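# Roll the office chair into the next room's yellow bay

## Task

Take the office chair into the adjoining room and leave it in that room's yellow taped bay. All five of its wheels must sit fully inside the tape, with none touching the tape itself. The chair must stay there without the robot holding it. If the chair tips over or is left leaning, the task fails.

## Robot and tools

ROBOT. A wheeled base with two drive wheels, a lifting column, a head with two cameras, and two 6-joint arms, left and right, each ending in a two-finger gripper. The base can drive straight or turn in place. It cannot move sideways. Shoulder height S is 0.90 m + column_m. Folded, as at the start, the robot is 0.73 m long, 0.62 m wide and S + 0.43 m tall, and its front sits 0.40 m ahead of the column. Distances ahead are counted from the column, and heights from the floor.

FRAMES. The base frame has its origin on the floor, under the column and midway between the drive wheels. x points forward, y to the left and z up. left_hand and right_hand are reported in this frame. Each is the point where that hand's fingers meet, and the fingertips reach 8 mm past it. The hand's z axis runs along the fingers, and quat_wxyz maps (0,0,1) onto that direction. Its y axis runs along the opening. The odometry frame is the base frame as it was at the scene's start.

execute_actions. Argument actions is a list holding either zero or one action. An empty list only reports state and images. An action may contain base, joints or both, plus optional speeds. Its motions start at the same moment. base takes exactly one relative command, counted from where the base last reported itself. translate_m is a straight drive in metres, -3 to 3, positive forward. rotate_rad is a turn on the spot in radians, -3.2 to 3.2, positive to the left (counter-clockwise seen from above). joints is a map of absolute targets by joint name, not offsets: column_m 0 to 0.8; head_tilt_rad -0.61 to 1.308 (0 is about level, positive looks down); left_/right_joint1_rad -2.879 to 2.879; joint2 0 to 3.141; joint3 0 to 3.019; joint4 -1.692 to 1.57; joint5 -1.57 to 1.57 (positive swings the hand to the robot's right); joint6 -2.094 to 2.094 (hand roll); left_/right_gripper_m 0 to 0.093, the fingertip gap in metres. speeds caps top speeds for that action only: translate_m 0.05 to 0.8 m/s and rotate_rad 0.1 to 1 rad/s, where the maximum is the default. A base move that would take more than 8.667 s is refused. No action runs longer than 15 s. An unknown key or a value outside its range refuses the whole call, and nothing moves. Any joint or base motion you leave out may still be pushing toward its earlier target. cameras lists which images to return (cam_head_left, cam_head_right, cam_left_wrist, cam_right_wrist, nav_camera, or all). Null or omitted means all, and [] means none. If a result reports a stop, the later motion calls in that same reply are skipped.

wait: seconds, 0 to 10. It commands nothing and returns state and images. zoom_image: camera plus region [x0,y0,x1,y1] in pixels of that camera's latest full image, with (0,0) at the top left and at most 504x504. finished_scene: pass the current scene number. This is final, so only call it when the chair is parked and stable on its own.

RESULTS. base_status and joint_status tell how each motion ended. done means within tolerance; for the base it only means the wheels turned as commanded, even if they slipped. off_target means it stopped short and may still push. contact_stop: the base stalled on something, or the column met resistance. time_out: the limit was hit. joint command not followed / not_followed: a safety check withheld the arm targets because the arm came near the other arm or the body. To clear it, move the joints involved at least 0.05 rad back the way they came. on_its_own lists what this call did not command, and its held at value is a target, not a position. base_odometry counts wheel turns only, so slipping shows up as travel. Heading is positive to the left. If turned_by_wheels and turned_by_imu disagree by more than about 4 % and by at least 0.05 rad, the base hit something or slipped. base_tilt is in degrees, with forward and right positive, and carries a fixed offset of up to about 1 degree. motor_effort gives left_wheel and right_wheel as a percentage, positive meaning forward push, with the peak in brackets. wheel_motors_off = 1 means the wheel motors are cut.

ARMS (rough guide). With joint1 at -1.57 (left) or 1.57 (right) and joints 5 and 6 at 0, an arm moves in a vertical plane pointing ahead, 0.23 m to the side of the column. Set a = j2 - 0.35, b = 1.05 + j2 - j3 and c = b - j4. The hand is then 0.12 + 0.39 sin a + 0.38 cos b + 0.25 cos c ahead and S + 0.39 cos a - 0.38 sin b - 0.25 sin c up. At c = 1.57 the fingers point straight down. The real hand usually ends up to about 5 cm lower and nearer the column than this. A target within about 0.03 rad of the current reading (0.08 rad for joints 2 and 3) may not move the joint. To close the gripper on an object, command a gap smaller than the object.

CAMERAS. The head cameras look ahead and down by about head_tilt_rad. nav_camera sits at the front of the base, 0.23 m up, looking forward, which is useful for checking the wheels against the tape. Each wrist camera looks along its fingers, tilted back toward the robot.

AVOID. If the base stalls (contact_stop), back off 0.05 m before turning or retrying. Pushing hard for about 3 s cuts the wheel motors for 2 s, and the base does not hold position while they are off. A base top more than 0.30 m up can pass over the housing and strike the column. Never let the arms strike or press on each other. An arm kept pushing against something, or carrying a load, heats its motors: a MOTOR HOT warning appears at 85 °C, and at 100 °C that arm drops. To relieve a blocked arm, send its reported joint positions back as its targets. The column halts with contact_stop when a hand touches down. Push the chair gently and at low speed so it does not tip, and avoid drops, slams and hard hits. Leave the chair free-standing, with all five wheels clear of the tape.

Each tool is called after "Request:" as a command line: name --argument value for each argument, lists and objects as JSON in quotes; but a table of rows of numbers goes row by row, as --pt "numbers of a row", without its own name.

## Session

Request:
execute_actions --actions '[]'

Scene clock: 0.00 s.
Joint torques (N m, as the arm reports them, + toward a larger angle): no reading
base_odometry: x=+0.000 y=+0.000 heading=+0.000 (m, m, rad; odometry frame)
turned_by_wheels: +0.000 (rad since the last result)
turned_by_imu: +0.000 (rad since the last result)
base_tilt: forward=+0.5 right=-1.0 (deg)
base_status: not commanded
joint_positions: column_m=+0.554 head_tilt_rad=+0.862 left_joint1_rad=-1.564 left_joint2_rad=+0.863 left_joint3_rad=+0.403 left_joint4_rad=-0.973 left_joint5_rad=+0.022 left_joint6_rad=+0.063 left_gripper_m=+0.094 right_joint1_rad=+1.597 right_joint2_rad=+0.859 right_joint3_rad=+0.401 right_joint4_rad=-0.935 right_joint5_rad=+0.042 right_joint6_rad=-0.060 right_gripper_m=+0.095
joint_status: not commanded
wheel_motors_off: 0
motor_effort: left_wheel=-2 right_wheel=+5 (%)
left_hand: x=+0.1444 y=+0.2223 z=+1.2587 quat_wxyz=(+0.438, -0.021, -0.898, +0.022) (m; base frame)
right_hand: x=+0.1500 y=-0.2269 z=+1.2519 quat_wxyz=(+0.421, +0.047, -0.906, -0.001) (m; base frame)
pictures: cam_head_left, cam_head_right, cam_left_wrist, cam_right_wrist, nav_camera
camera_calibration (this result's frames):
cam_head_left: T_world_to_cam=[[0.0594716, -0.998195, -0.00841278, 0.0670108], [-0.799259, -0.0425668, -0.599477, 0.96771], [0.598037, 0.0423758, -0.800348, 1.13553], [0, 0, 0, 1]] pos_world=[0.0903774, 0.0599632, 1.4895]
cam_head_right: T_world_to_cam=[[0.0372968, -0.99918, -0.0157615, -0.0508662], [-0.783625, -0.0194559, -0.620929, 0.998262], [0.620113, 0.0355097, -0.783708, 1.10394], [0, 0, 0, 1]] pos_world=[0.09959, -0.0706032, 1.48422]
cam_left_wrist: T_world_to_cam=[[-0.0237247, -0.99796, 0.0592695, 0.149226], [-0.0284967, 0.0599372, 0.997795, -1.26258], [-0.999312, 0.0219834, -0.0298606, 0.297924], [0, 0, 0, 1]] pos_world=[0.26528, 0.218048, 1.25985]
cam_right_wrist: T_world_to_cam=[[0.0873687, -0.994461, -0.0584271, -0.171262], [-0.0820067, -0.0656322, 0.994468, -1.2386], [-0.992795, -0.082094, -0.0872867, 0.367117], [0, 0, 0, 1]] pos_world=[0.277862, -0.221467, 1.25378]
Images, in order (width x height): cam_head_left 896x504, cam_head_right 896x504, cam_left_wrist 504x504, cam_right_wrist 504x504, nav_camera 896x504.

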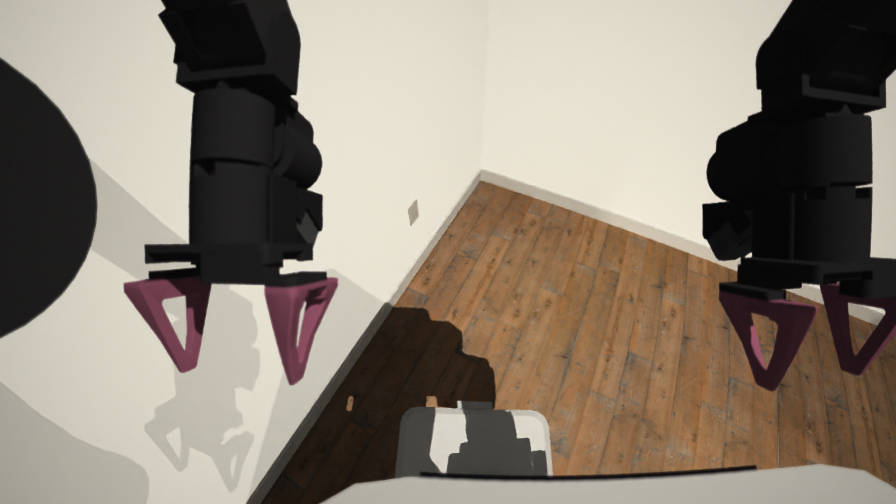

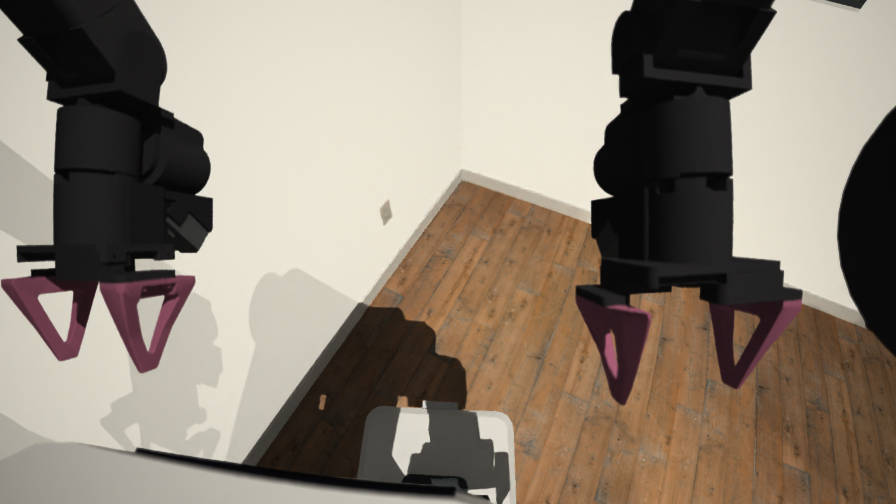

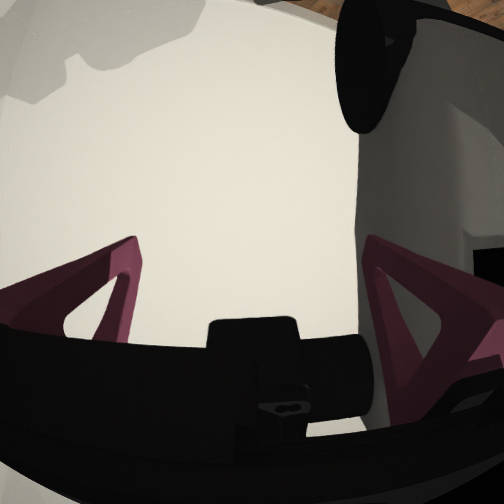

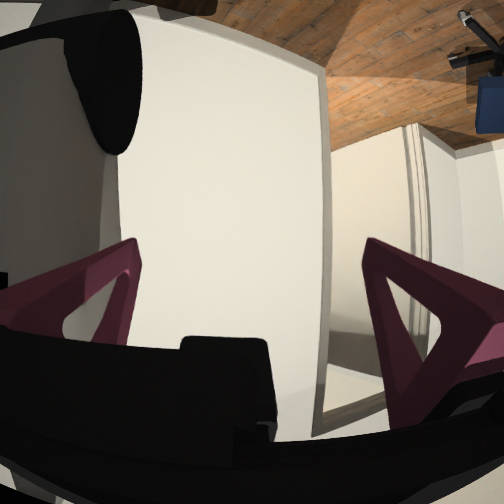

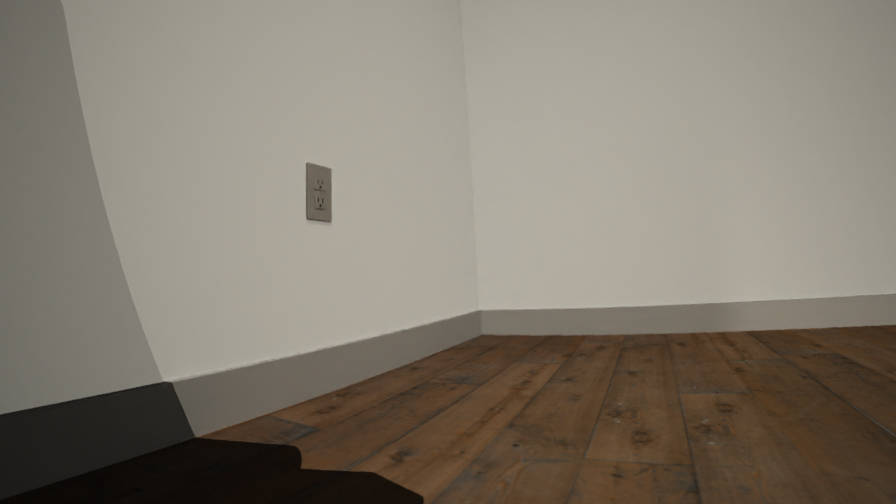

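Left wall is close; turn right.

Request:
execute_actions --actions '[{"base":{"rotate_rad":-2.7},"joints":{"head_tilt_rad":0.45}}]' --cameras '["cam_head_left","nav_camera"]'

Scene clock: 5.77 s.
Joint torques (N m, as the arm reports them, + toward a larger angle): left_arm=[-1.26 -6.52 -1.   -1.48  0.01  0.04] | right_arm=[ 0.6  -6.82 -0.63 -1.42  0.22 -0.08]
base_odometry: x=+0.000 y=+0.000 heading=-2.699 (m, m, rad; odometry frame)
turned_by_wheels: -2.699 (rad since the last result)
turned_by_imu: -2.702 (rad since the last result)
base_tilt: forward=+0.5 right=-1.0 (deg)
base_status: done
joint_positions: column_m=+0.554 head_tilt_rad=+0.468 left_joint1_rad=-1.564 left_joint2_rad=+0.863 left_joint3_rad=+0.403 left_joint4_rad=-0.973 left_joint5_rad=+0.022 left_joint6_rad=+0.063 left_gripper_m=+0.094 right_joint1_rad=+1.597 right_joint2_rad=+0.859 right_joint3_rad=+0.401 right_joint4_rad=-0.935 right_joint5_rad=+0.042 right_joint6_rad=-0.060 right_gripper_m=+0.095
joint_status: all done
wheel_motors_off: 0
motor_effort: left_wheel=+3(40) right_wheel=-5(40) (%)
left_hand: x=+0.1444 y=+0.2223 z=+1.2587 quat_wxyz=(+0.438, -0.021, -0.898, +0.022) (m; base frame)
right_hand: x=+0.1500 y=-0.2269 z=+1.2519 quat_wxyz=(+0.421, +0.047, -0.906, -0.001) (m; base frame)
pictures: cam_head_left, nav_camera
camera_calibration (this result's frames):
cam_head_left: T_world_to_cam=[[0.0581556, -0.998195, 0.015019, 0.03099], [-0.508527, -0.0425668, -0.859993, 1.35439], [0.85908, 0.0423758, -0.510084, 0.675451], [0, 0, 0, 1]] pos_world=[0.106674, 0.0599632, 1.50883]
Images, in order (width x height): cam_head_left 896x504, nav_camera 896x504.

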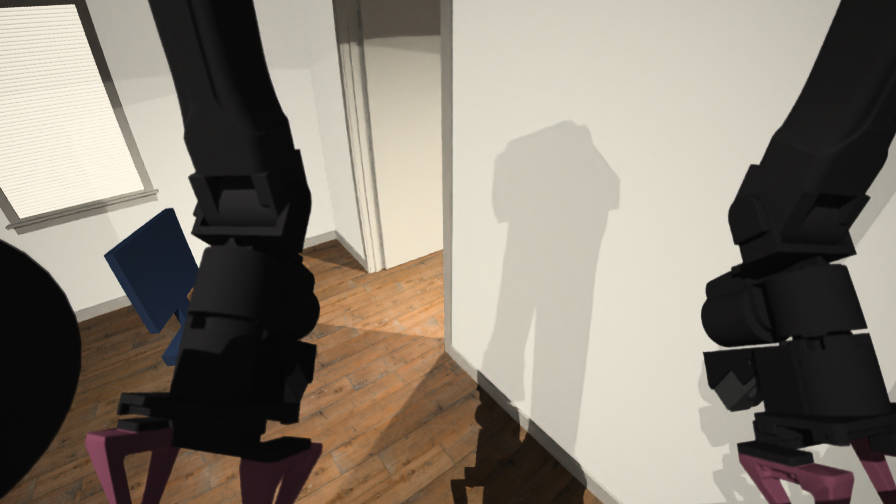

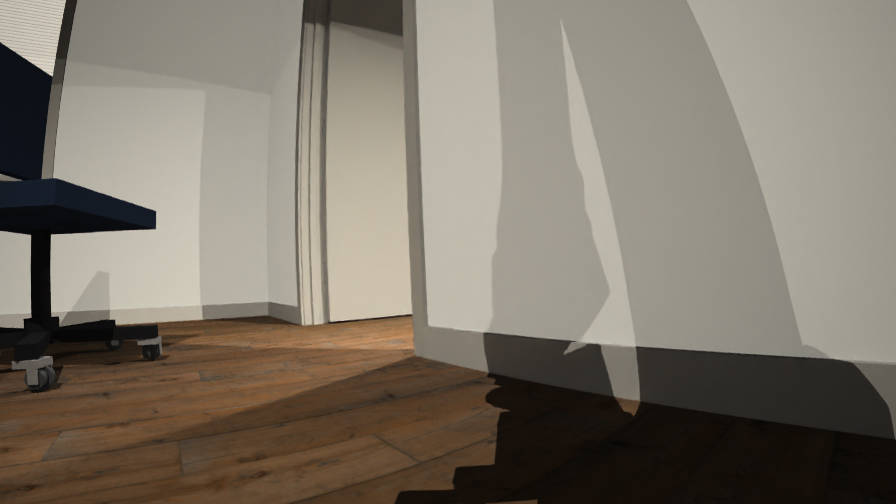

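Request:
execute_actions --actions '[{"base":{"rotate_rad":0.9}}]' --cameras '["cam_head_left","nav_camera"]'

Scene clock: 8.73 s.
Joint torques (N m, as the arm reports them, + toward a larger angle): left_arm=[-1.32 -6.71 -1.04 -1.49  0.    0.04] | right_arm=[ 0.62 -6.75 -0.61 -1.4   0.22 -0.08]
base_odometry: x=+0.000 y=+0.000 heading=-1.801 (m, m, rad; odometry frame)
turned_by_wheels: +0.898 (rad since the last result)
turned_by_imu: +0.899 (rad since the last result)
base_tilt: forward=+0.5 right=-0.9 (deg)
base_status: done
joint_positions: column_m=+0.554 head_tilt_rad=+0.468 left_joint1_rad=-1.564 left_joint2_rad=+0.863 left_joint3_rad=+0.403 left_joint4_rad=-0.973 left_joint5_rad=+0.022 left_joint6_rad=+0.063 left_gripper_m=+0.094 right_joint1_rad=+1.597 right_joint2_rad=+0.859 right_joint3_rad=+0.401 right_joint4_rad=-0.935 right_joint5_rad=+0.042 right_joint6_rad=-0.060 right_gripper_m=+0.095
joint_status: not commanded
wheel_motors_off: 0
motor_effort: left_wheel=+1(32) right_wheel=+2(20) (%)
left_hand: x=+0.1444 y=+0.2223 z=+1.2587 quat_wxyz=(+0.438, -0.021, -0.898, +0.022) (m; base frame)
right_hand: x=+0.1500 y=-0.2269 z=+1.2519 quat_wxyz=(+0.421, +0.047, -0.906, -0.001) (m; base frame)
pictures: cam_head_left, nav_camera
camera_calibration (this result's frames):
cam_head_left: T_world_to_cam=[[0.0581555, -0.998195, 0.0150193, 0.0309896], [-0.508523, -0.0425668, -0.859996, 1.35439], [0.859083, 0.0423758, -0.51008, 0.675444], [0, 0, 0, 1]] pos_world=[0.106674, 0.0599632, 1.50883]
Images, in order (width x height): cam_head_left 896x504, nav_camera 896x504.

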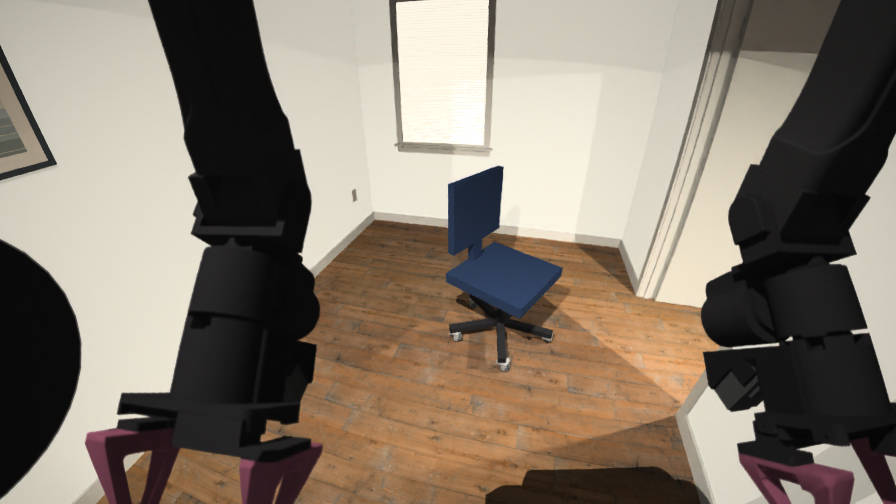

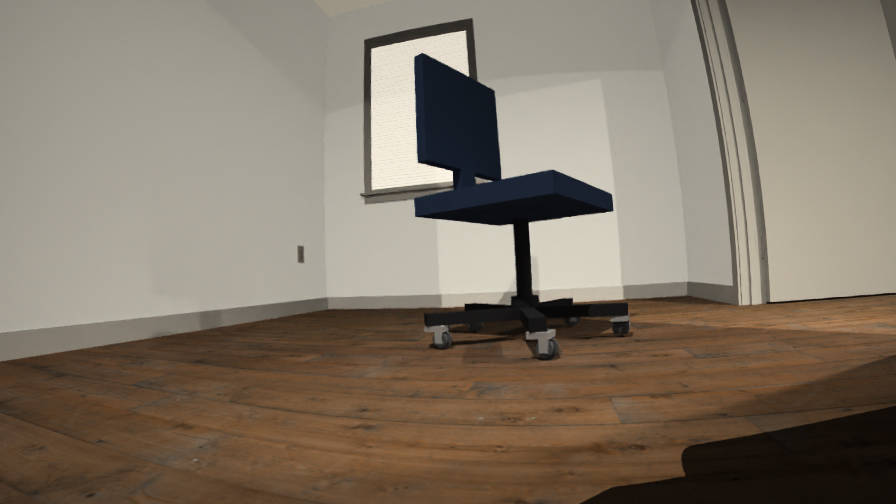

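Request:
execute_actions --actions '[{"base":{"rotate_rad":0.335}}]' --cameras '[]'

Request:
execute_actions --actions '[{"base":{"translate_m":1.82}}]' --cameras '[]'

Request:
execute_actions --actions '[{"base":{"rotate_rad":-2.04},"joints":{"head_tilt_rad":0.8,"column_m":0.7,"left_joint1_rad":-1.6,"left_joint2_rad":1.70,"left_joint3_rad":1.61,"left_joint4_rad":-0.43}}]' --cameras '["cam_head_left","cam_left_wrist"]'

Scene clock: 13.23 s.
Joint torques (N m, as the arm reports them, + toward a larger angle): left_arm=[-1.45 -6.43 -0.96 -1.55 -0.01  0.04] | right_arm=[ 0.62 -6.86 -0.76 -1.41  0.22 -0.08]
base_odometry: x=+0.000 y=+0.000 heading=-1.467 (m, m, rad; odometry frame)
turned_by_wheels: +0.334 (rad since the last result)
turned_by_imu: +0.333 (rad since the last result)
base_tilt: forward=+0.5 right=-0.9 (deg)
base_status: done
joint_positions: column_m=+0.554 head_tilt_rad=+0.468 left_joint1_rad=-1.564 left_joint2_rad=+0.863 left_joint3_rad=+0.403 left_joint4_rad=-0.973 left_joint5_rad=+0.022 left_joint6_rad=+0.063 left_gripper_m=+0.094 right_joint1_rad=+1.597 right_joint2_rad=+0.859 right_joint3_rad=+0.401 right_joint4_rad=-0.935 right_joint5_rad=+0.042 right_joint6_rad=-0.060 right_gripper_m=+0.095
joint_status: not commanded
wheel_motors_off: 0
motor_effort: left_wheel=-1(52) right_wheel=+4(34) (%)
left_hand: x=+0.1444 y=+0.2223 z=+1.2587 quat_wxyz=(+0.438, -0.021, -0.898, +0.022) (m; base frame)
right_hand: x=+0.1500 y=-0.2269 z=+1.2519 quat_wxyz=(+0.421, +0.047, -0.906, -0.001) (m; base frame)
pictures: none
No camera images: the call's "cameras" was empty. Leave "cameras" out to get every camera's image.

Scene clock: 17.70 s.
Joint torques (N m, as the arm reports them, + toward a larger angle): left_arm=[-1.4  -6.57 -1.06 -1.45  0.    0.04] | right_arm=[ 0.59 -6.72 -0.62 -1.39  0.22 -0.08]
base_odometry: x=+0.190 y=-1.810 heading=-1.466 (m, m, rad; odometry frame)
turned_by_wheels: +0.000 (rad since the last result)
turned_by_imu: +0.003 (rad since the last result)
base_tilt: forward=+0.5 right=-0.9 (deg)
base_status: done
joint_positions: column_m=+0.554 head_tilt_rad=+0.468 left_joint1_rad=-1.564 left_joint2_rad=+0.863 left_joint3_rad=+0.404 left_joint4_rad=-0.973 left_joint5_rad=+0.022 left_joint6_rad=+0.063 left_gripper_m=+0.094 right_joint1_rad=+1.597 right_joint2_rad=+0.859 right_joint3_rad=+0.400 right_joint4_rad=-0.935 right_joint5_rad=+0.042 right_joint6_rad=-0.060 right_gripper_m=+0.095
joint_status: not commanded
wheel_motors_off: 0
motor_effort: left_wheel=+0(49) right_wheel=-2(46) (%)
left_hand: x=+0.1448 y=+0.2223 z=+1.2586 quat_wxyz=(+0.438, -0.021, -0.898, +0.022) (m; base frame)
right_hand: x=+0.1494 y=-0.2270 z=+1.2521 quat_wxyz=(+0.421, +0.047, -0.906, -0.001) (m; base frame)
pictures: none
No camera images: the call's "cameras" was empty. Leave "cameras" out to get every camera's image.

Scene clock: 21.33 s.
Joint torques (N m, as the arm reports them, + toward a larger angle): left_arm=[ -1.6  -18.96   4.26   0.3    0.04   0.03] | right_arm=[ 0.64 -6.83 -0.58 -1.42  0.22 -0.08]
base_odometry: x=+0.190 y=-1.810 heading=+2.778 (m, m, rad; odometry frame)
turned_by_wheels: -2.039 (rad since the last result)
turned_by_imu: -2.043 (rad since the last result)
base_tilt: forward=+0.5 right=-0.9 (deg)
base_status: done
joint_positions: column_m=+0.700 head_tilt_rad=+0.802 left_joint1_rad=-1.601 left_joint2_rad=+1.693 left_joint3_rad=+1.610 left_joint4_rad=-0.433 left_joint5_rad=+0.022 left_joint6_rad=+0.063 left_gripper_m=+0.094 right_joint1_rad=+1.597 right_joint2_rad=+0.859 right_joint3_rad=+0.400 right_joint4_rad=-0.935 right_joint5_rad=+0.042 right_joint6_rad=-0.060 right_gripper_m=+0.095
joint_status: all done
wheel_motors_off: 0
motor_effort: left_wheel=+6(40) right_wheel=-4(41) (%)
left_hand: x=+0.6637 y=+0.1985 z=+1.0968 quat_wxyz=(-0.005, -0.039, -0.999, +0.024) (m; base frame)
right_hand: x=+0.1494 y=-0.2270 z=+1.3979 quat_wxyz=(+0.421, +0.047, -0.906, -0.001) (m; base frame)
pictures: cam_head_left, cam_left_wrist
camera_calibration (this result's frames):
cam_head_left: T_world_to_cam=[[0.0598698, -0.998195, -0.00482145, 0.0621631], [-0.761765, -0.0425668, -0.646453, 1.13244], [0.645081, 0.0423758, -0.762939, 1.18681], [0, 0, 0, 1]] pos_world=[0.0933452, 0.0599632, 1.63784]
cam_left_wrist: T_world_to_cam=[[-0.0838438, -0.995484, 0.0445203, 0.20303], [-0.807502, 0.0940538, 0.582318, -0.118854], [-0.583876, 0.0128735, -0.811741, 1.39618], [0, 0, 0, 1]] pos_world=[0.736246, 0.195318, 1.19351]
Images, in order (width x height): cam_head_left 896x504, cam_left_wrist 504x504.

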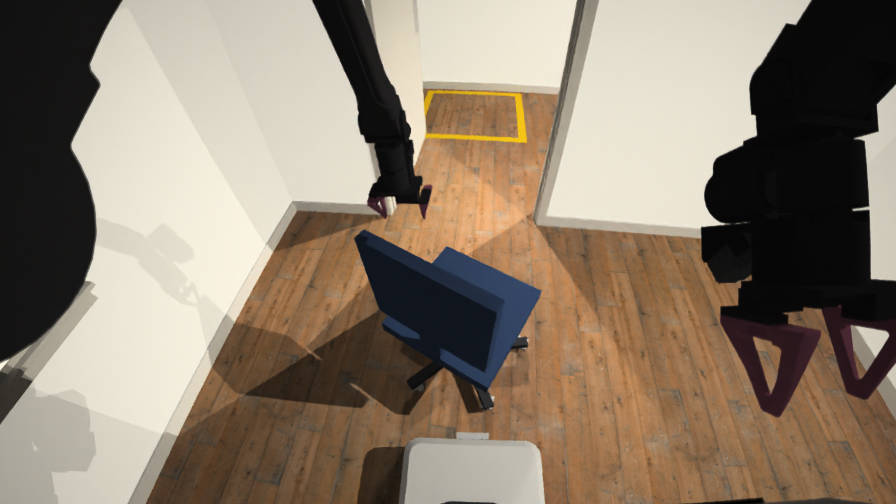

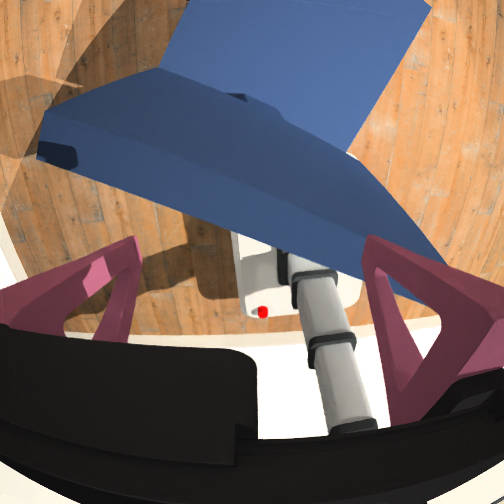

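Request:
execute_actions --actions '[{"base":{"translate_m":-0.05},"joints":{"left_joint6_rad":1.12}}]' --cameras '["cam_left_wrist"]'

Request:
execute_actions --actions '[{"joints":{"column_m":0.51}}]' --cameras '["cam_head_left","cam_left_wrist"]'

Scene clock: 25.13 s.
Joint torques (N m, as the arm reports them, + toward a larger angle): left_arm=[ -1.88 -18.69   4.82   0.25   0.13   0.1 ] | right_arm=[ 0.62 -6.84 -0.52 -1.43  0.22 -0.08]
base_odometry: x=+0.236 y=-1.828 heading=+2.777 (m, m, rad; odometry frame)
turned_by_wheels: -0.001 (rad since the last result)
turned_by_imu: -0.001 (rad since the last result)
base_tilt: forward=+0.5 right=-0.9 (deg)
base_status: done
joint_positions: column_m=+0.700 head_tilt_rad=+0.802 left_joint1_rad=-1.601 left_joint2_rad=+1.693 left_joint3_rad=+1.603 left_joint4_rad=-0.433 left_joint5_rad=+0.022 left_joint6_rad=+1.113 left_gripper_m=+0.094 right_joint1_rad=+1.597 right_joint2_rad=+0.859 right_joint3_rad=+0.399 right_joint4_rad=-0.935 right_joint5_rad=+0.042 right_joint6_rad=-0.060 right_gripper_m=+0.095
joint_status: all done
wheel_motors_off: 0
motor_effort: left_wheel=-2(43) right_wheel=+0(47) (%)
left_hand: x=+0.6596 y=+0.1986 z=+1.0956 quat_wxyz=(-0.013, -0.535, -0.845, +0.020) (m; base frame)
right_hand: x=+0.1490 y=-0.2270 z=+1.3980 quat_wxyz=(+0.422, +0.047, -0.905, -0.001) (m; base frame)
pictures: cam_left_wrist
camera_calibration (this result's frames):
cam_left_wrist: T_world_to_cam=[[-0.905953, -0.423032, 0.0171115, 0.661399], [-0.342979, 0.757011, 0.556147, -0.53087], [-0.248222, 0.497975, -0.830908, 1.09617], [0, 0, 0, 1]] pos_world=[0.689212, 0.135803, 1.19474]
Images, in order (width x height): cam_left_wrist 504x504.

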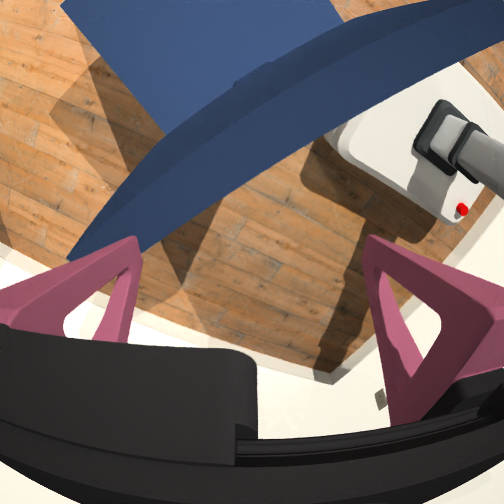

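Scene clock: 27.80 s.
Joint torques (N m, as the arm reports them, + toward a larger angle): left_arm=[ -1.73 -16.22   5.77   0.79   0.08  -0.87] | right_arm=[ 0.57 -6.78 -0.52 -1.42  0.22 -0.08]
base_odometry: x=+0.236 y=-1.828 heading=+2.777 (m, m, rad; odometry frame)
turned_by_wheels: +0.000 (rad since the last result)
turned_by_imu: +0.000 (rad since the last result)
base_tilt: forward=+0.5 right=-0.8 (deg)
base_status: not commanded
joint_positions: column_m=+0.547 head_tilt_rad=+0.803 left_joint1_rad=-1.603 left_joint2_rad=+1.656 left_joint3_rad=+1.596 left_joint4_rad=-0.449 left_joint5_rad=+0.022 left_joint6_rad=+1.225 left_gripper_m=+0.094 right_joint1_rad=+1.597 right_joint2_rad=+0.859 right_joint3_rad=+0.399 right_joint4_rad=-0.935 right_joint5_rad=+0.042 right_joint6_rad=-0.060 right_gripper_m=+0.095
joint_status: column_m contact_stop (moved -0.153 of -0.190)
wheel_motors_off: 0
on_its_own: column_m is held at +0.547, not at your +0.510, since a contact_stop
motor_effort: left_wheel=-2(4) right_wheel=+0(1) (%)
left_hand: x=+0.6696 y=+0.1977 z=+0.9610 quat_wxyz=(-0.020, -0.581, -0.813, +0.017) (m; base frame)
right_hand: x=+0.1490 y=-0.2270 z=+1.2447 quat_wxyz=(+0.422, +0.047, -0.906, -0.001) (m; base frame)
pictures: cam_head_left, cam_left_wrist
camera_calibration (this result's frames):
cam_head_left: T_world_to_cam=[[0.059865, -0.998195, -0.00488106, 0.0615156], [-0.762409, -0.0425668, -0.645694, 1.03222], [0.644321, 0.0423758, -0.763581, 1.07088], [0, 0, 0, 1]] pos_world=[0.0932973, 0.0599632, 1.4845]
cam_left_wrist: T_world_to_cam=[[-0.947856, -0.3187, 0.000187935, 0.696075], [-0.266228, 0.792122, 0.54924, -0.503563], [-0.175191, 0.52055, -0.835665, 0.938388], [0, 0, 0, 1]] pos_world=[0.690113, 0.132245, 1.06062]
Images, in order (width x height): cam_head_left 896x504, cam_left_wrist 504x504.

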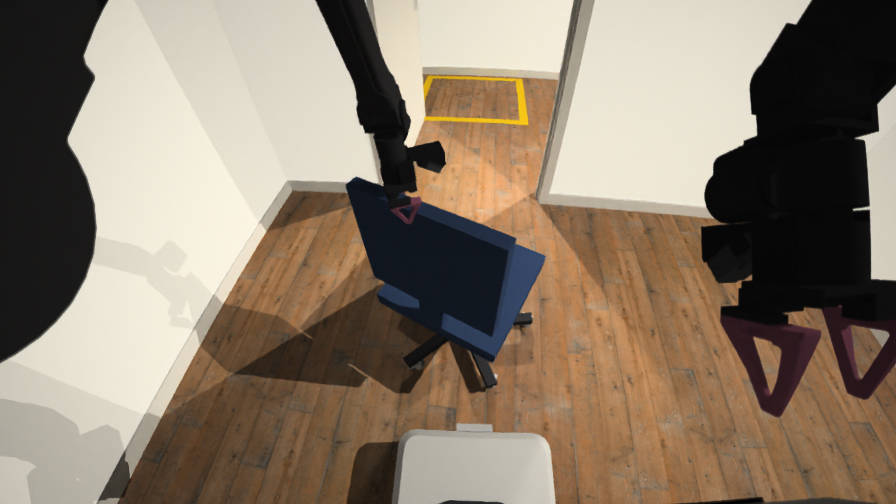

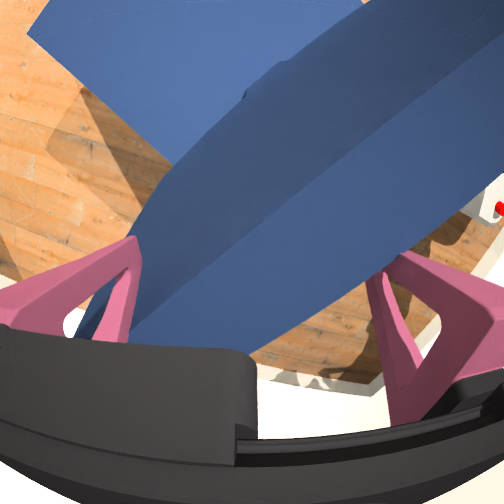

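Request:
execute_actions --actions '[{"joints":{"column_m":0.75,"left_joint6_rad":1.2}}]' --cameras '[]'

Request:
execute_actions --actions '[{"base":{"translate_m":0.035}}]' --cameras '[]'

Request:
execute_actions --actions '[{"joints":{"column_m":0.52,"left_joint4_rad":-0.44}}]' --cameras '["cam_head_left","cam_left_wrist"]'

Scene clock: 32.63 s.
Joint torques (N m, as the arm reports them, + toward a larger angle): left_arm=[ -1.59 -17.63   5.36   0.33   0.09  -0.02] | right_arm=[ 0.61 -6.72 -0.52 -1.42  0.22 -0.08]
base_odometry: x=+0.236 y=-1.828 heading=+2.777 (m, m, rad; odometry frame)
turned_by_wheels: +0.000 (rad since the last result)
turned_by_imu: +0.000 (rad since the last result)
base_tilt: forward=+0.5 right=-0.8 (deg)
base_status: not commanded
joint_positions: column_m=+0.750 head_tilt_rad=+0.803 left_joint1_rad=-1.603 left_joint2_rad=+1.675 left_joint3_rad=+1.599 left_joint4_rad=-0.436 left_joint5_rad=+0.022 left_joint6_rad=+1.208 left_gripper_m=+0.094 right_joint1_rad=+1.597 right_joint2_rad=+0.859 right_joint3_rad=+0.399 right_joint4_rad=-0.935 right_joint5_rad=+0.042 right_joint6_rad=-0.060 right_gripper_m=+0.095
joint_status: all done
wheel_motors_off: 0
motor_effort: left_wheel=-3(2) right_wheel=-1(1) (%)
left_hand: x=+0.6652 y=+0.1975 z=+1.1546 quat_wxyz=(-0.019, -0.574, -0.818, +0.017) (m; base frame)
right_hand: x=+0.1490 y=-0.2270 z=+1.4480 quat_wxyz=(+0.422, +0.047, -0.906, -0.001) (m; base frame)
pictures: none
No camera images: the call's "cameras" was empty. Leave "cameras" out to get every camera's image.

Scene clock: 34.07 s.
Joint torques (N m, as the arm reports them, + toward a larger angle): left_arm=[ -1.89 -17.73   4.94   0.32   0.08  -0.02] | right_arm=[ 0.61 -6.82 -0.66 -1.41  0.22 -0.07]
base_odometry: x=+0.204 y=-1.815 heading=+2.778 (m, m, rad; odometry frame)
turned_by_wheels: +0.001 (rad since the last result)
turned_by_imu: +0.002 (rad since the last result)
base_tilt: forward=+0.4 right=-0.9 (deg)
base_status: done
joint_positions: column_m=+0.750 head_tilt_rad=+0.803 left_joint1_rad=-1.603 left_joint2_rad=+1.680 left_joint3_rad=+1.602 left_joint4_rad=-0.436 left_joint5_rad=+0.022 left_joint6_rad=+1.207 left_gripper_m=+0.094 right_joint1_rad=+1.597 right_joint2_rad=+0.859 right_joint3_rad=+0.401 right_joint4_rad=-0.935 right_joint5_rad=+0.042 right_joint6_rad=-0.060 right_gripper_m=+0.095
joint_status: not commanded
wheel_motors_off: 0
motor_effort: left_wheel=+5(68) right_wheel=-5(32) (%)
left_hand: x=+0.6644 y=+0.1974 z=+1.1522 quat_wxyz=(-0.018, -0.574, -0.818, +0.018) (m; base frame)
right_hand: x=+0.1501 y=-0.2269 z=+1.4477 quat_wxyz=(+0.421, +0.047, -0.906, -0.001) (m; base frame)
pictures: none
No camera images: the call's "cameras" was empty. Leave "cameras" out to get every camera's image.

Scene clock: 37.63 s.
Joint torques (N m, as the arm reports them, + toward a larger angle): left_arm=[ -1.02 -14.76   2.71  -0.12  -0.26   0.12] | right_arm=[ 0.61 -6.71 -0.63 -1.42  0.22 -0.08]
base_odometry: x=+0.204 y=-1.815 heading=+2.778 (m, m, rad; odometry frame)
turned_by_wheels: +0.000 (rad since the last result)
turned_by_imu: +0.000 (rad since the last result)
base_tilt: forward=+0.5 right=-0.9 (deg)
base_status: not commanded
joint_positions: column_m=+0.520 head_tilt_rad=+0.803 left_joint1_rad=-1.614 left_joint2_rad=+1.628 left_joint3_rad=+1.637 left_joint4_rad=-0.430 left_joint5_rad=+0.031 left_joint6_rad=+1.188 left_gripper_m=+0.094 right_joint1_rad=+1.597 right_joint2_rad=+0.859 right_joint3_rad=+0.401 right_joint4_rad=-0.935 right_joint5_rad=+0.042 right_joint6_rad=-0.060 right_gripper_m=+0.095
joint_status: all done
wheel_motors_off: 0
motor_effort: left_wheel=+1(7) right_wheel=-3(6) (%)
left_hand: x=+0.7114 y=+0.1883 z=+0.9593 quat_wxyz=(-0.062, -0.568, -0.821, +0.000) (m; base frame)
right_hand: x=+0.1501 y=-0.2269 z=+1.2179 quat_wxyz=(+0.421, +0.047, -0.906, -0.001) (m; base frame)
pictures: cam_head_left, cam_left_wrist
camera_calibration (this result's frames):
cam_head_left: T_world_to_cam=[[0.059865, -0.998195, -0.00488128, 0.0613864], [-0.762411, -0.0425668, -0.645691, 1.01507], [0.644318, 0.0423758, -0.763583, 1.05062], [0, 0, 0, 1]] pos_world=[0.0932971, 0.0599632, 1.45796]
cam_left_wrist: T_world_to_cam=[[-0.933385, -0.351263, -0.0735332, 0.799282], [-0.33844, 0.793396, 0.505946, -0.391453], [-0.119379, 0.497129, -0.859425, 0.936719], [0, 0, 0, 1]] pos_world=[0.72538, 0.125665, 1.06187]
Images, in order (width x height): cam_head_left 896x504, cam_left_wrist 504x504.

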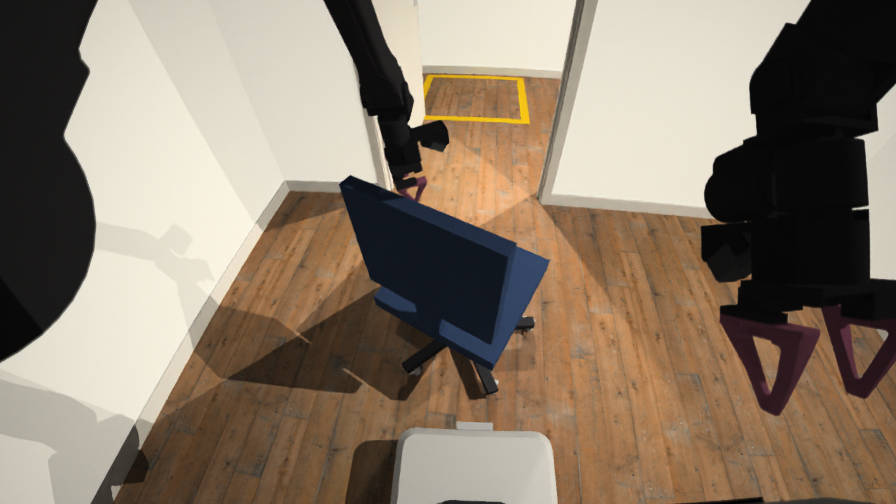

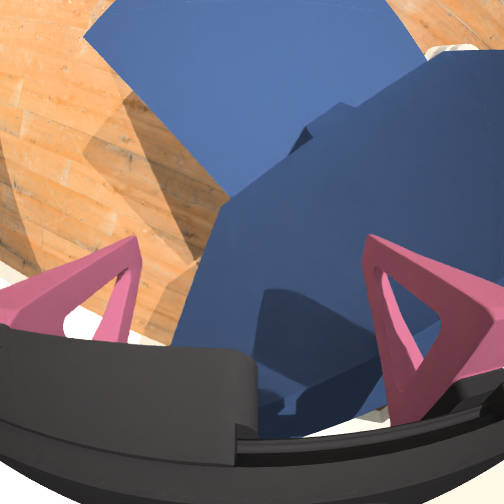

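Request:
execute_actions --actions '[{"joints":{"column_m":0.68}}]' --cameras '[]'

Request:
execute_actions --actions '[{"base":{"translate_m":-0.045}}]' --cameras '[]'

Request:
execute_actions --actions '[{"joints":{"column_m":0.53,"left_joint4_rad":-0.43}}]' --cameras '["cam_head_left","cam_left_wrist"]'

Scene clock: 42.50 s.
Joint torques (N m, as the arm reports them, + toward a larger angle): left_arm=[ -1.26 -18.8    4.69  -0.27  -0.02   0.09] | right_arm=[ 0.64 -6.86 -0.65 -1.42  0.22 -0.08]
base_odometry: x=+0.204 y=-1.815 heading=+2.778 (m, m, rad; odometry frame)
turned_by_wheels: +0.000 (rad since the last result)
turned_by_imu: +0.000 (rad since the last result)
base_tilt: forward=+0.5 right=-0.9 (deg)
base_status: not commanded
joint_positions: column_m=+0.680 head_tilt_rad=+0.803 left_joint1_rad=-1.611 left_joint2_rad=+1.684 left_joint3_rad=+1.606 left_joint4_rad=-0.427 left_joint5_rad=+0.025 left_joint6_rad=+1.192 left_gripper_m=+0.094 right_joint1_rad=+1.597 right_joint2_rad=+0.859 right_joint3_rad=+0.401 right_joint4_rad=-0.935 right_joint5_rad=+0.042 right_joint6_rad=-0.060 right_gripper_m=+0.095
joint_status: all done
wheel_motors_off: 0
motor_effort: left_wheel=+4(5) right_wheel=-4(5) (%)
left_hand: x=+0.6672 y=+0.1907 z=+1.0812 quat_wxyz=(-0.025, -0.569, -0.821, +0.020) (m; base frame)
right_hand: x=+0.1501 y=-0.2269 z=+1.3777 quat_wxyz=(+0.421, +0.047, -0.906, -0.001) (m; base frame)
pictures: none
No camera images: the call's "cameras" was empty. Leave "cameras" out to get every camera's image.

Scene clock: 43.83 s.
Joint torques (N m, as the arm reports them, + toward a larger angle): left_arm=[ -1.45 -18.38   4.96  -0.37  -0.03   0.1 ] | right_arm=[ 0.64 -6.82 -0.45 -1.43  0.22 -0.08]
base_odometry: x=+0.246 y=-1.831 heading=+2.778 (m, m, rad; odometry frame)
turned_by_wheels: -0.001 (rad since the last result)
turned_by_imu: -0.001 (rad since the last result)
base_tilt: forward=+0.5 right=-0.8 (deg)
base_status: done
joint_positions: column_m=+0.680 head_tilt_rad=+0.803 left_joint1_rad=-1.610 left_joint2_rad=+1.686 left_joint3_rad=+1.602 left_joint4_rad=-0.429 left_joint5_rad=+0.025 left_joint6_rad=+1.193 left_gripper_m=+0.094 right_joint1_rad=+1.597 right_joint2_rad=+0.859 right_joint3_rad=+0.397 right_joint4_rad=-0.935 right_joint5_rad=+0.042 right_joint6_rad=-0.060 right_gripper_m=+0.095
joint_status: not commanded
wheel_motors_off: 0
motor_effort: left_wheel=-2(51) right_wheel=-2(37) (%)
left_hand: x=+0.6632 y=+0.1919 z=+1.0796 quat_wxyz=(-0.021, -0.569, -0.822, +0.021) (m; base frame)
right_hand: x=+0.1482 y=-0.2270 z=+1.3783 quat_wxyz=(+0.422, +0.047, -0.905, -0.001) (m; base frame)
pictures: none
No camera images: the call's "cameras" was empty. Leave "cameras" out to get every camera's image.

Scene clock: 46.43 s.
Joint torques (N m, as the arm reports them, + toward a larger angle): left_arm=[ -1.3  -17.08   4.79   0.2    0.    -0.66] | right_arm=[ 0.61 -6.82 -0.44 -1.41  0.22 -0.08]
base_odometry: x=+0.246 y=-1.831 heading=+2.778 (m, m, rad; odometry frame)
turned_by_wheels: +0.000 (rad since the last result)
turned_by_imu: +0.000 (rad since the last result)
base_tilt: forward=+0.5 right=-0.8 (deg)
base_status: not commanded
joint_positions: column_m=+0.530 head_tilt_rad=+0.803 left_joint1_rad=-1.611 left_joint2_rad=+1.667 left_joint3_rad=+1.606 left_joint4_rad=-0.432 left_joint5_rad=+0.025 left_joint6_rad=+1.281 left_gripper_m=+0.094 right_joint1_rad=+1.597 right_joint2_rad=+0.859 right_joint3_rad=+0.397 right_joint4_rad=-0.935 right_joint5_rad=+0.042 right_joint6_rad=-0.060 right_gripper_m=+0.095
joint_status: column_m contact_stop (moved -0.150 of -0.150); the others done
wheel_motors_off: 0
motor_effort: left_wheel=-3(4) right_wheel=+0(3) (%)
left_hand: x=+0.6742 y=+0.1913 z=+0.9405 quat_wxyz=(-0.030, -0.605, -0.795, +0.015) (m; base frame)
right_hand: x=+0.1482 y=-0.2270 z=+1.2285 quat_wxyz=(+0.422, +0.047, -0.905, -0.001) (m; base frame)
pictures: cam_head_left, cam_left_wrist
camera_calibration (this result's frames):
cam_head_left: T_world_to_cam=[[0.0598636, -0.998195, -0.00489771, 0.0614602], [-0.762588, -0.0425668, -0.645482, 1.02124], [0.644108, 0.0423758, -0.76376, 1.05855], [0, 0, 0, 1]] pos_world=[0.0932839, 0.0599632, 1.46797]
cam_left_wrist: T_world_to_cam=[[-0.964796, -0.262538, -0.015587, 0.713938], [-0.229435, 0.811216, 0.537855, -0.5038], [-0.128563, 0.522496, -0.842893, 0.900413], [0, 0, 0, 1]] pos_world=[0.688975, 0.125664, 1.04105]
Images, in order (width x height): cam_head_left 896x504, cam_left_wrist 504x504.

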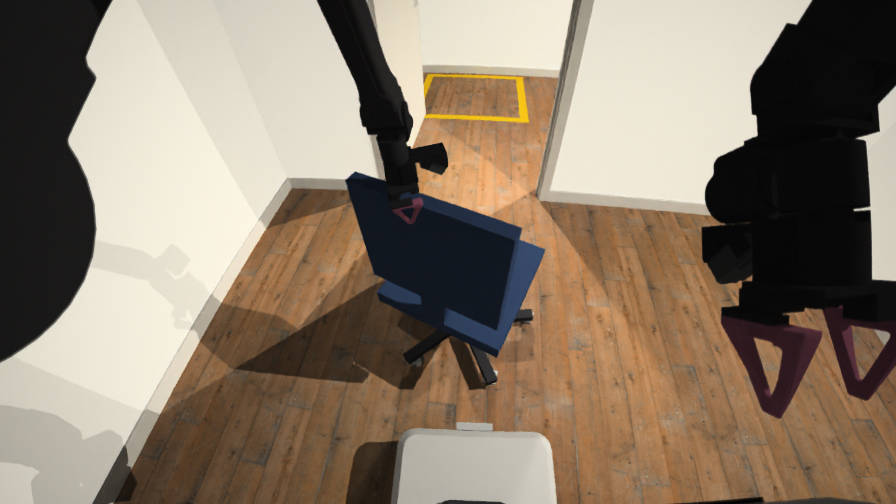

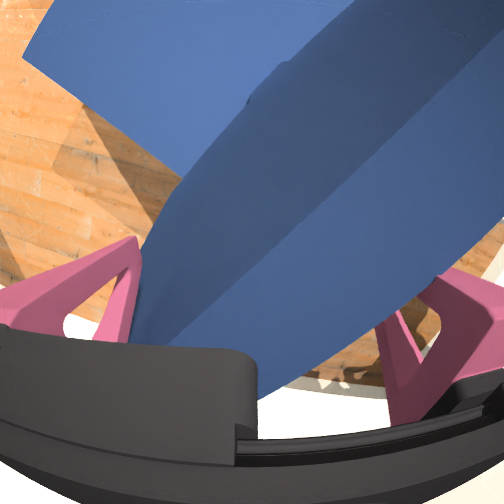

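Request:
execute_actions --actions '[{"joints":{"left_gripper_m":0.02}}]' --cameras '[]'

Request:
execute_actions --actions '[{"base":{"translate_m":0.6},"joints":{"left_joint6_rad":1.4},"speeds":{"translate_m":0.25}}]' --cameras '["cam_head_left","nav_camera"]'

Scene clock: 49.03 s.
Joint torques (N m, as the arm reports them, + toward a larger angle): left_arm=[  3.64 -16.55   7.74   0.89  -0.85  -1.56] | right_arm=[ 0.62 -6.76 -0.38 -1.42  0.22 -0.08]
base_odometry: x=+0.246 y=-1.831 heading=+2.778 (m, m, rad; odometry frame)
turned_by_wheels: +0.000 (rad since the last result)
turned_by_imu: +0.000 (rad since the last result)
base_tilt: forward=+0.4 right=-0.9 (deg)
base_status: not commanded
joint_positions: column_m=+0.530 head_tilt_rad=+0.803 left_joint1_rad=-1.688 left_joint2_rad=+1.665 left_joint3_rad=+1.570 left_joint4_rad=-0.454 left_joint5_rad=+0.045 left_joint6_rad=+1.385 left_gripper_m=+0.044 right_joint1_rad=+1.597 right_joint2_rad=+0.859 right_joint3_rad=+0.397 right_joint4_rad=-0.935 right_joint5_rad=+0.042 right_joint6_rad=-0.060 right_gripper_m=+0.095
joint_status: left_gripper_m off_target (ended at +0.044, target +0.020)
wheel_motors_off: 0
motor_effort: left_wheel=-3(4) right_wheel=+6(5) (%)
left_hand: x=+0.6461 y=+0.1335 z=+0.9401 quat_wxyz=(-0.036, -0.659, -0.749, +0.065) (m; base frame)
right_hand: x=+0.1482 y=-0.2270 z=+1.2285 quat_wxyz=(+0.422, +0.047, -0.905, -0.001) (m; base frame)
pictures: none
No camera images: the call's "cameras" was empty. Leave "cameras" out to get every camera's image.

Scene clock: 52.63 s.
Joint torques (N m, as the arm reports them, + toward a larger angle): left_arm=[  0.44 -18.16   4.16   0.41  -0.87  -0.81] | right_arm=[ 0.63 -6.81 -0.54 -1.42  0.22 -0.08]
base_odometry: x=-0.315 y=-1.618 heading=+2.777 (m, m, rad; odometry frame)
turned_by_wheels: -0.001 (rad since the last result)
turned_by_imu: +0.000 (rad since the last result)
base_tilt: forward=+0.4 right=-0.9 (deg)
base_status: done
joint_positions: column_m=+0.530 head_tilt_rad=+0.803 left_joint1_rad=-1.638 left_joint2_rad=+1.678 left_joint3_rad=+1.614 left_joint4_rad=-0.437 left_joint5_rad=+0.045 left_joint6_rad=+1.496 left_gripper_m=+0.040 right_joint1_rad=+1.597 right_joint2_rad=+0.859 right_joint3_rad=+0.398 right_joint4_rad=-0.935 right_joint5_rad=+0.042 right_joint6_rad=-0.060 right_gripper_m=+0.095
joint_status: left_joint6_rad time_out (moved +0.112 of +0.015)
wheel_motors_off: 0
on_its_own: left_joint6_rad reads +1.496 and still pushes toward +1.400 since a time_out; left_gripper_m moved -0.004 toward your old target +0.020
motor_effort: left_wheel=+0(69) right_wheel=+1(30) (%)
left_hand: x=+0.6714 y=+0.1684 z=+0.9372 quat_wxyz=(-0.043, -0.691, -0.721, +0.030) (m; base frame)
right_hand: x=+0.1488 y=-0.2270 z=+1.2283 quat_wxyz=(+0.422, +0.047, -0.905, -0.001) (m; base frame)
pictures: cam_head_left, nav_camera
camera_calibration (this result's frames):
cam_head_left: T_world_to_cam=[[0.0598636, -0.998195, -0.0048977, 0.0614602], [-0.762588, -0.0425668, -0.645482, 1.02124], [0.644108, 0.0423758, -0.76376, 1.05855], [0, 0, 0, 1]] pos_world=[0.0932839, 0.0599632, 1.46797]
Images, in order (width x height): cam_head_left 896x504, nav_camera 896x504.

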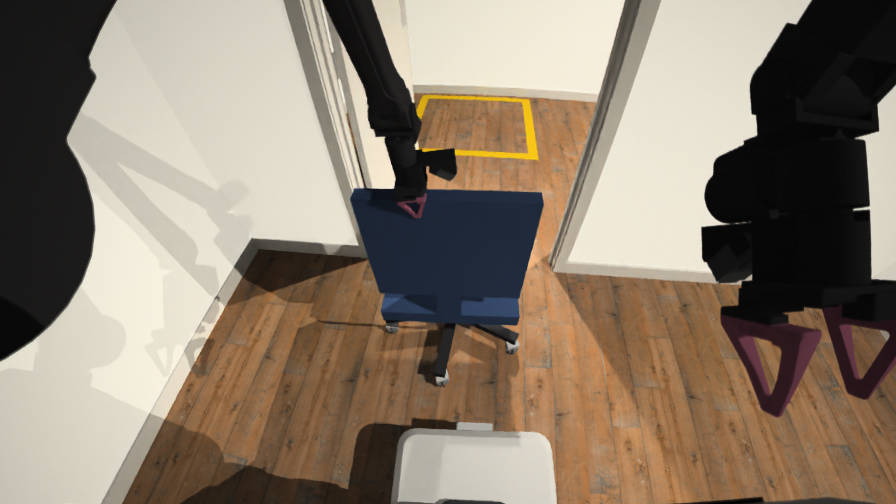

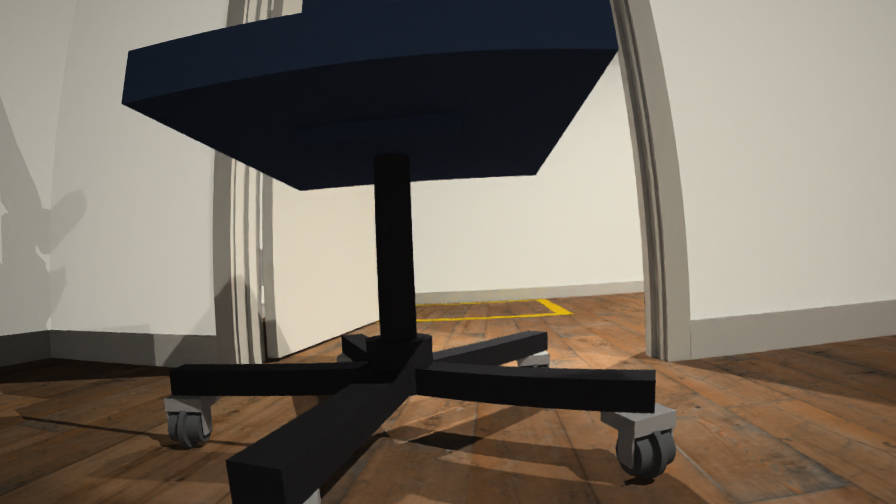

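Request:
execute_actions --actions '[{"base":{"translate_m":0.5},"joints":{"left_joint1_rad":-1.75,"left_joint6_rad":1.52},"speeds":{"translate_m":0.2}}]' --cameras '["cam_head_left","nav_camera"]'

Scene clock: 58.37 s.
Joint torques (N m, as the arm reports them, + toward a larger angle): left_arm=[ -6.84 -18.06   4.77   0.22   0.84   0.4 ] | right_arm=[ 0.64 -6.77 -0.48 -1.47  0.22 -0.08]
base_odometry: x=-0.782 y=-1.439 heading=+2.777 (m, m, rad; odometry frame)
turned_by_wheels: +0.000 (rad since the last result)
turned_by_imu: +0.001 (rad since the last result)
base_tilt: forward=+0.5 right=-0.8 (deg)
base_status: done
joint_positions: column_m=+0.530 head_tilt_rad=+0.803 left_joint1_rad=-1.714 left_joint2_rad=+1.685 left_joint3_rad=+1.605 left_joint4_rad=-0.433 left_joint5_rad=+0.008 left_joint6_rad=+1.477 left_gripper_m=+0.039 right_joint1_rad=+1.597 right_joint2_rad=+0.859 right_joint3_rad=+0.399 right_joint4_rad=-0.935 right_joint5_rad=+0.042 right_joint6_rad=-0.060 right_gripper_m=+0.095
joint_status: left_joint6_rad time_out (moved -0.019 of +0.024); the others done
wheel_motors_off: 0
on_its_own: left_joint6_rad reads +1.477 and still pushes toward +1.520 since a time_out
motor_effort: left_wheel=+1(47) right_wheel=-2(28) (%)
left_hand: x=+0.6607 y=+0.1193 z=+0.9364 quat_wxyz=(-0.048, -0.698, -0.713, +0.045) (m; base frame)
right_hand: x=+0.1490 y=-0.2270 z=+1.2282 quat_wxyz=(+0.422, +0.047, -0.906, -0.001) (m; base frame)
pictures: cam_head_left, nav_camera
camera_calibration (this result's frames):
cam_head_left: T_world_to_cam=[[0.0598636, -0.998195, -0.00489771, 0.0614603], [-0.762588, -0.0425668, -0.645482, 1.02124], [0.644108, 0.0423758, -0.76376, 1.05855], [0, 0, 0, 1]] pos_world=[0.0932839, 0.0599632, 1.46797]
Images, in order (width x height): cam_head_left 896x504, nav_camera 896x504.

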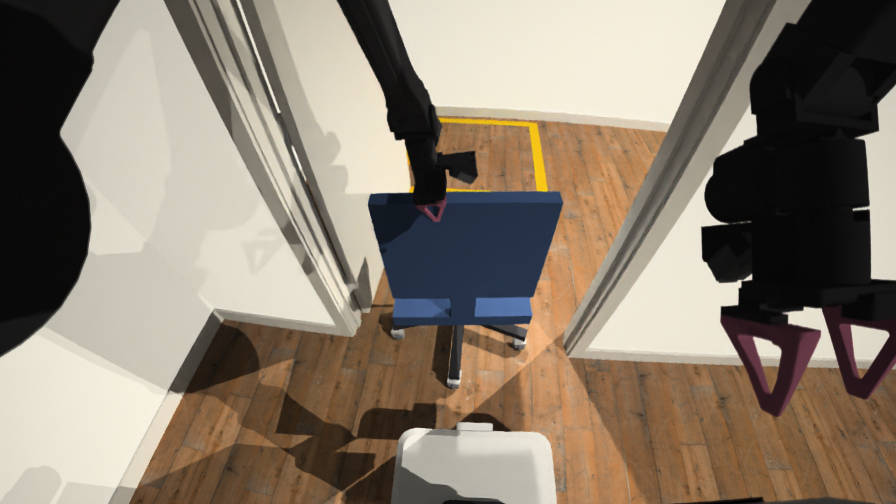

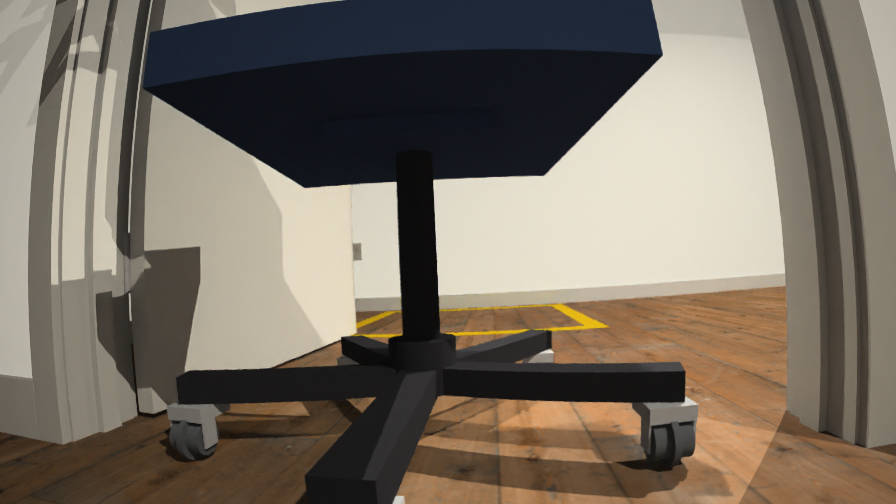

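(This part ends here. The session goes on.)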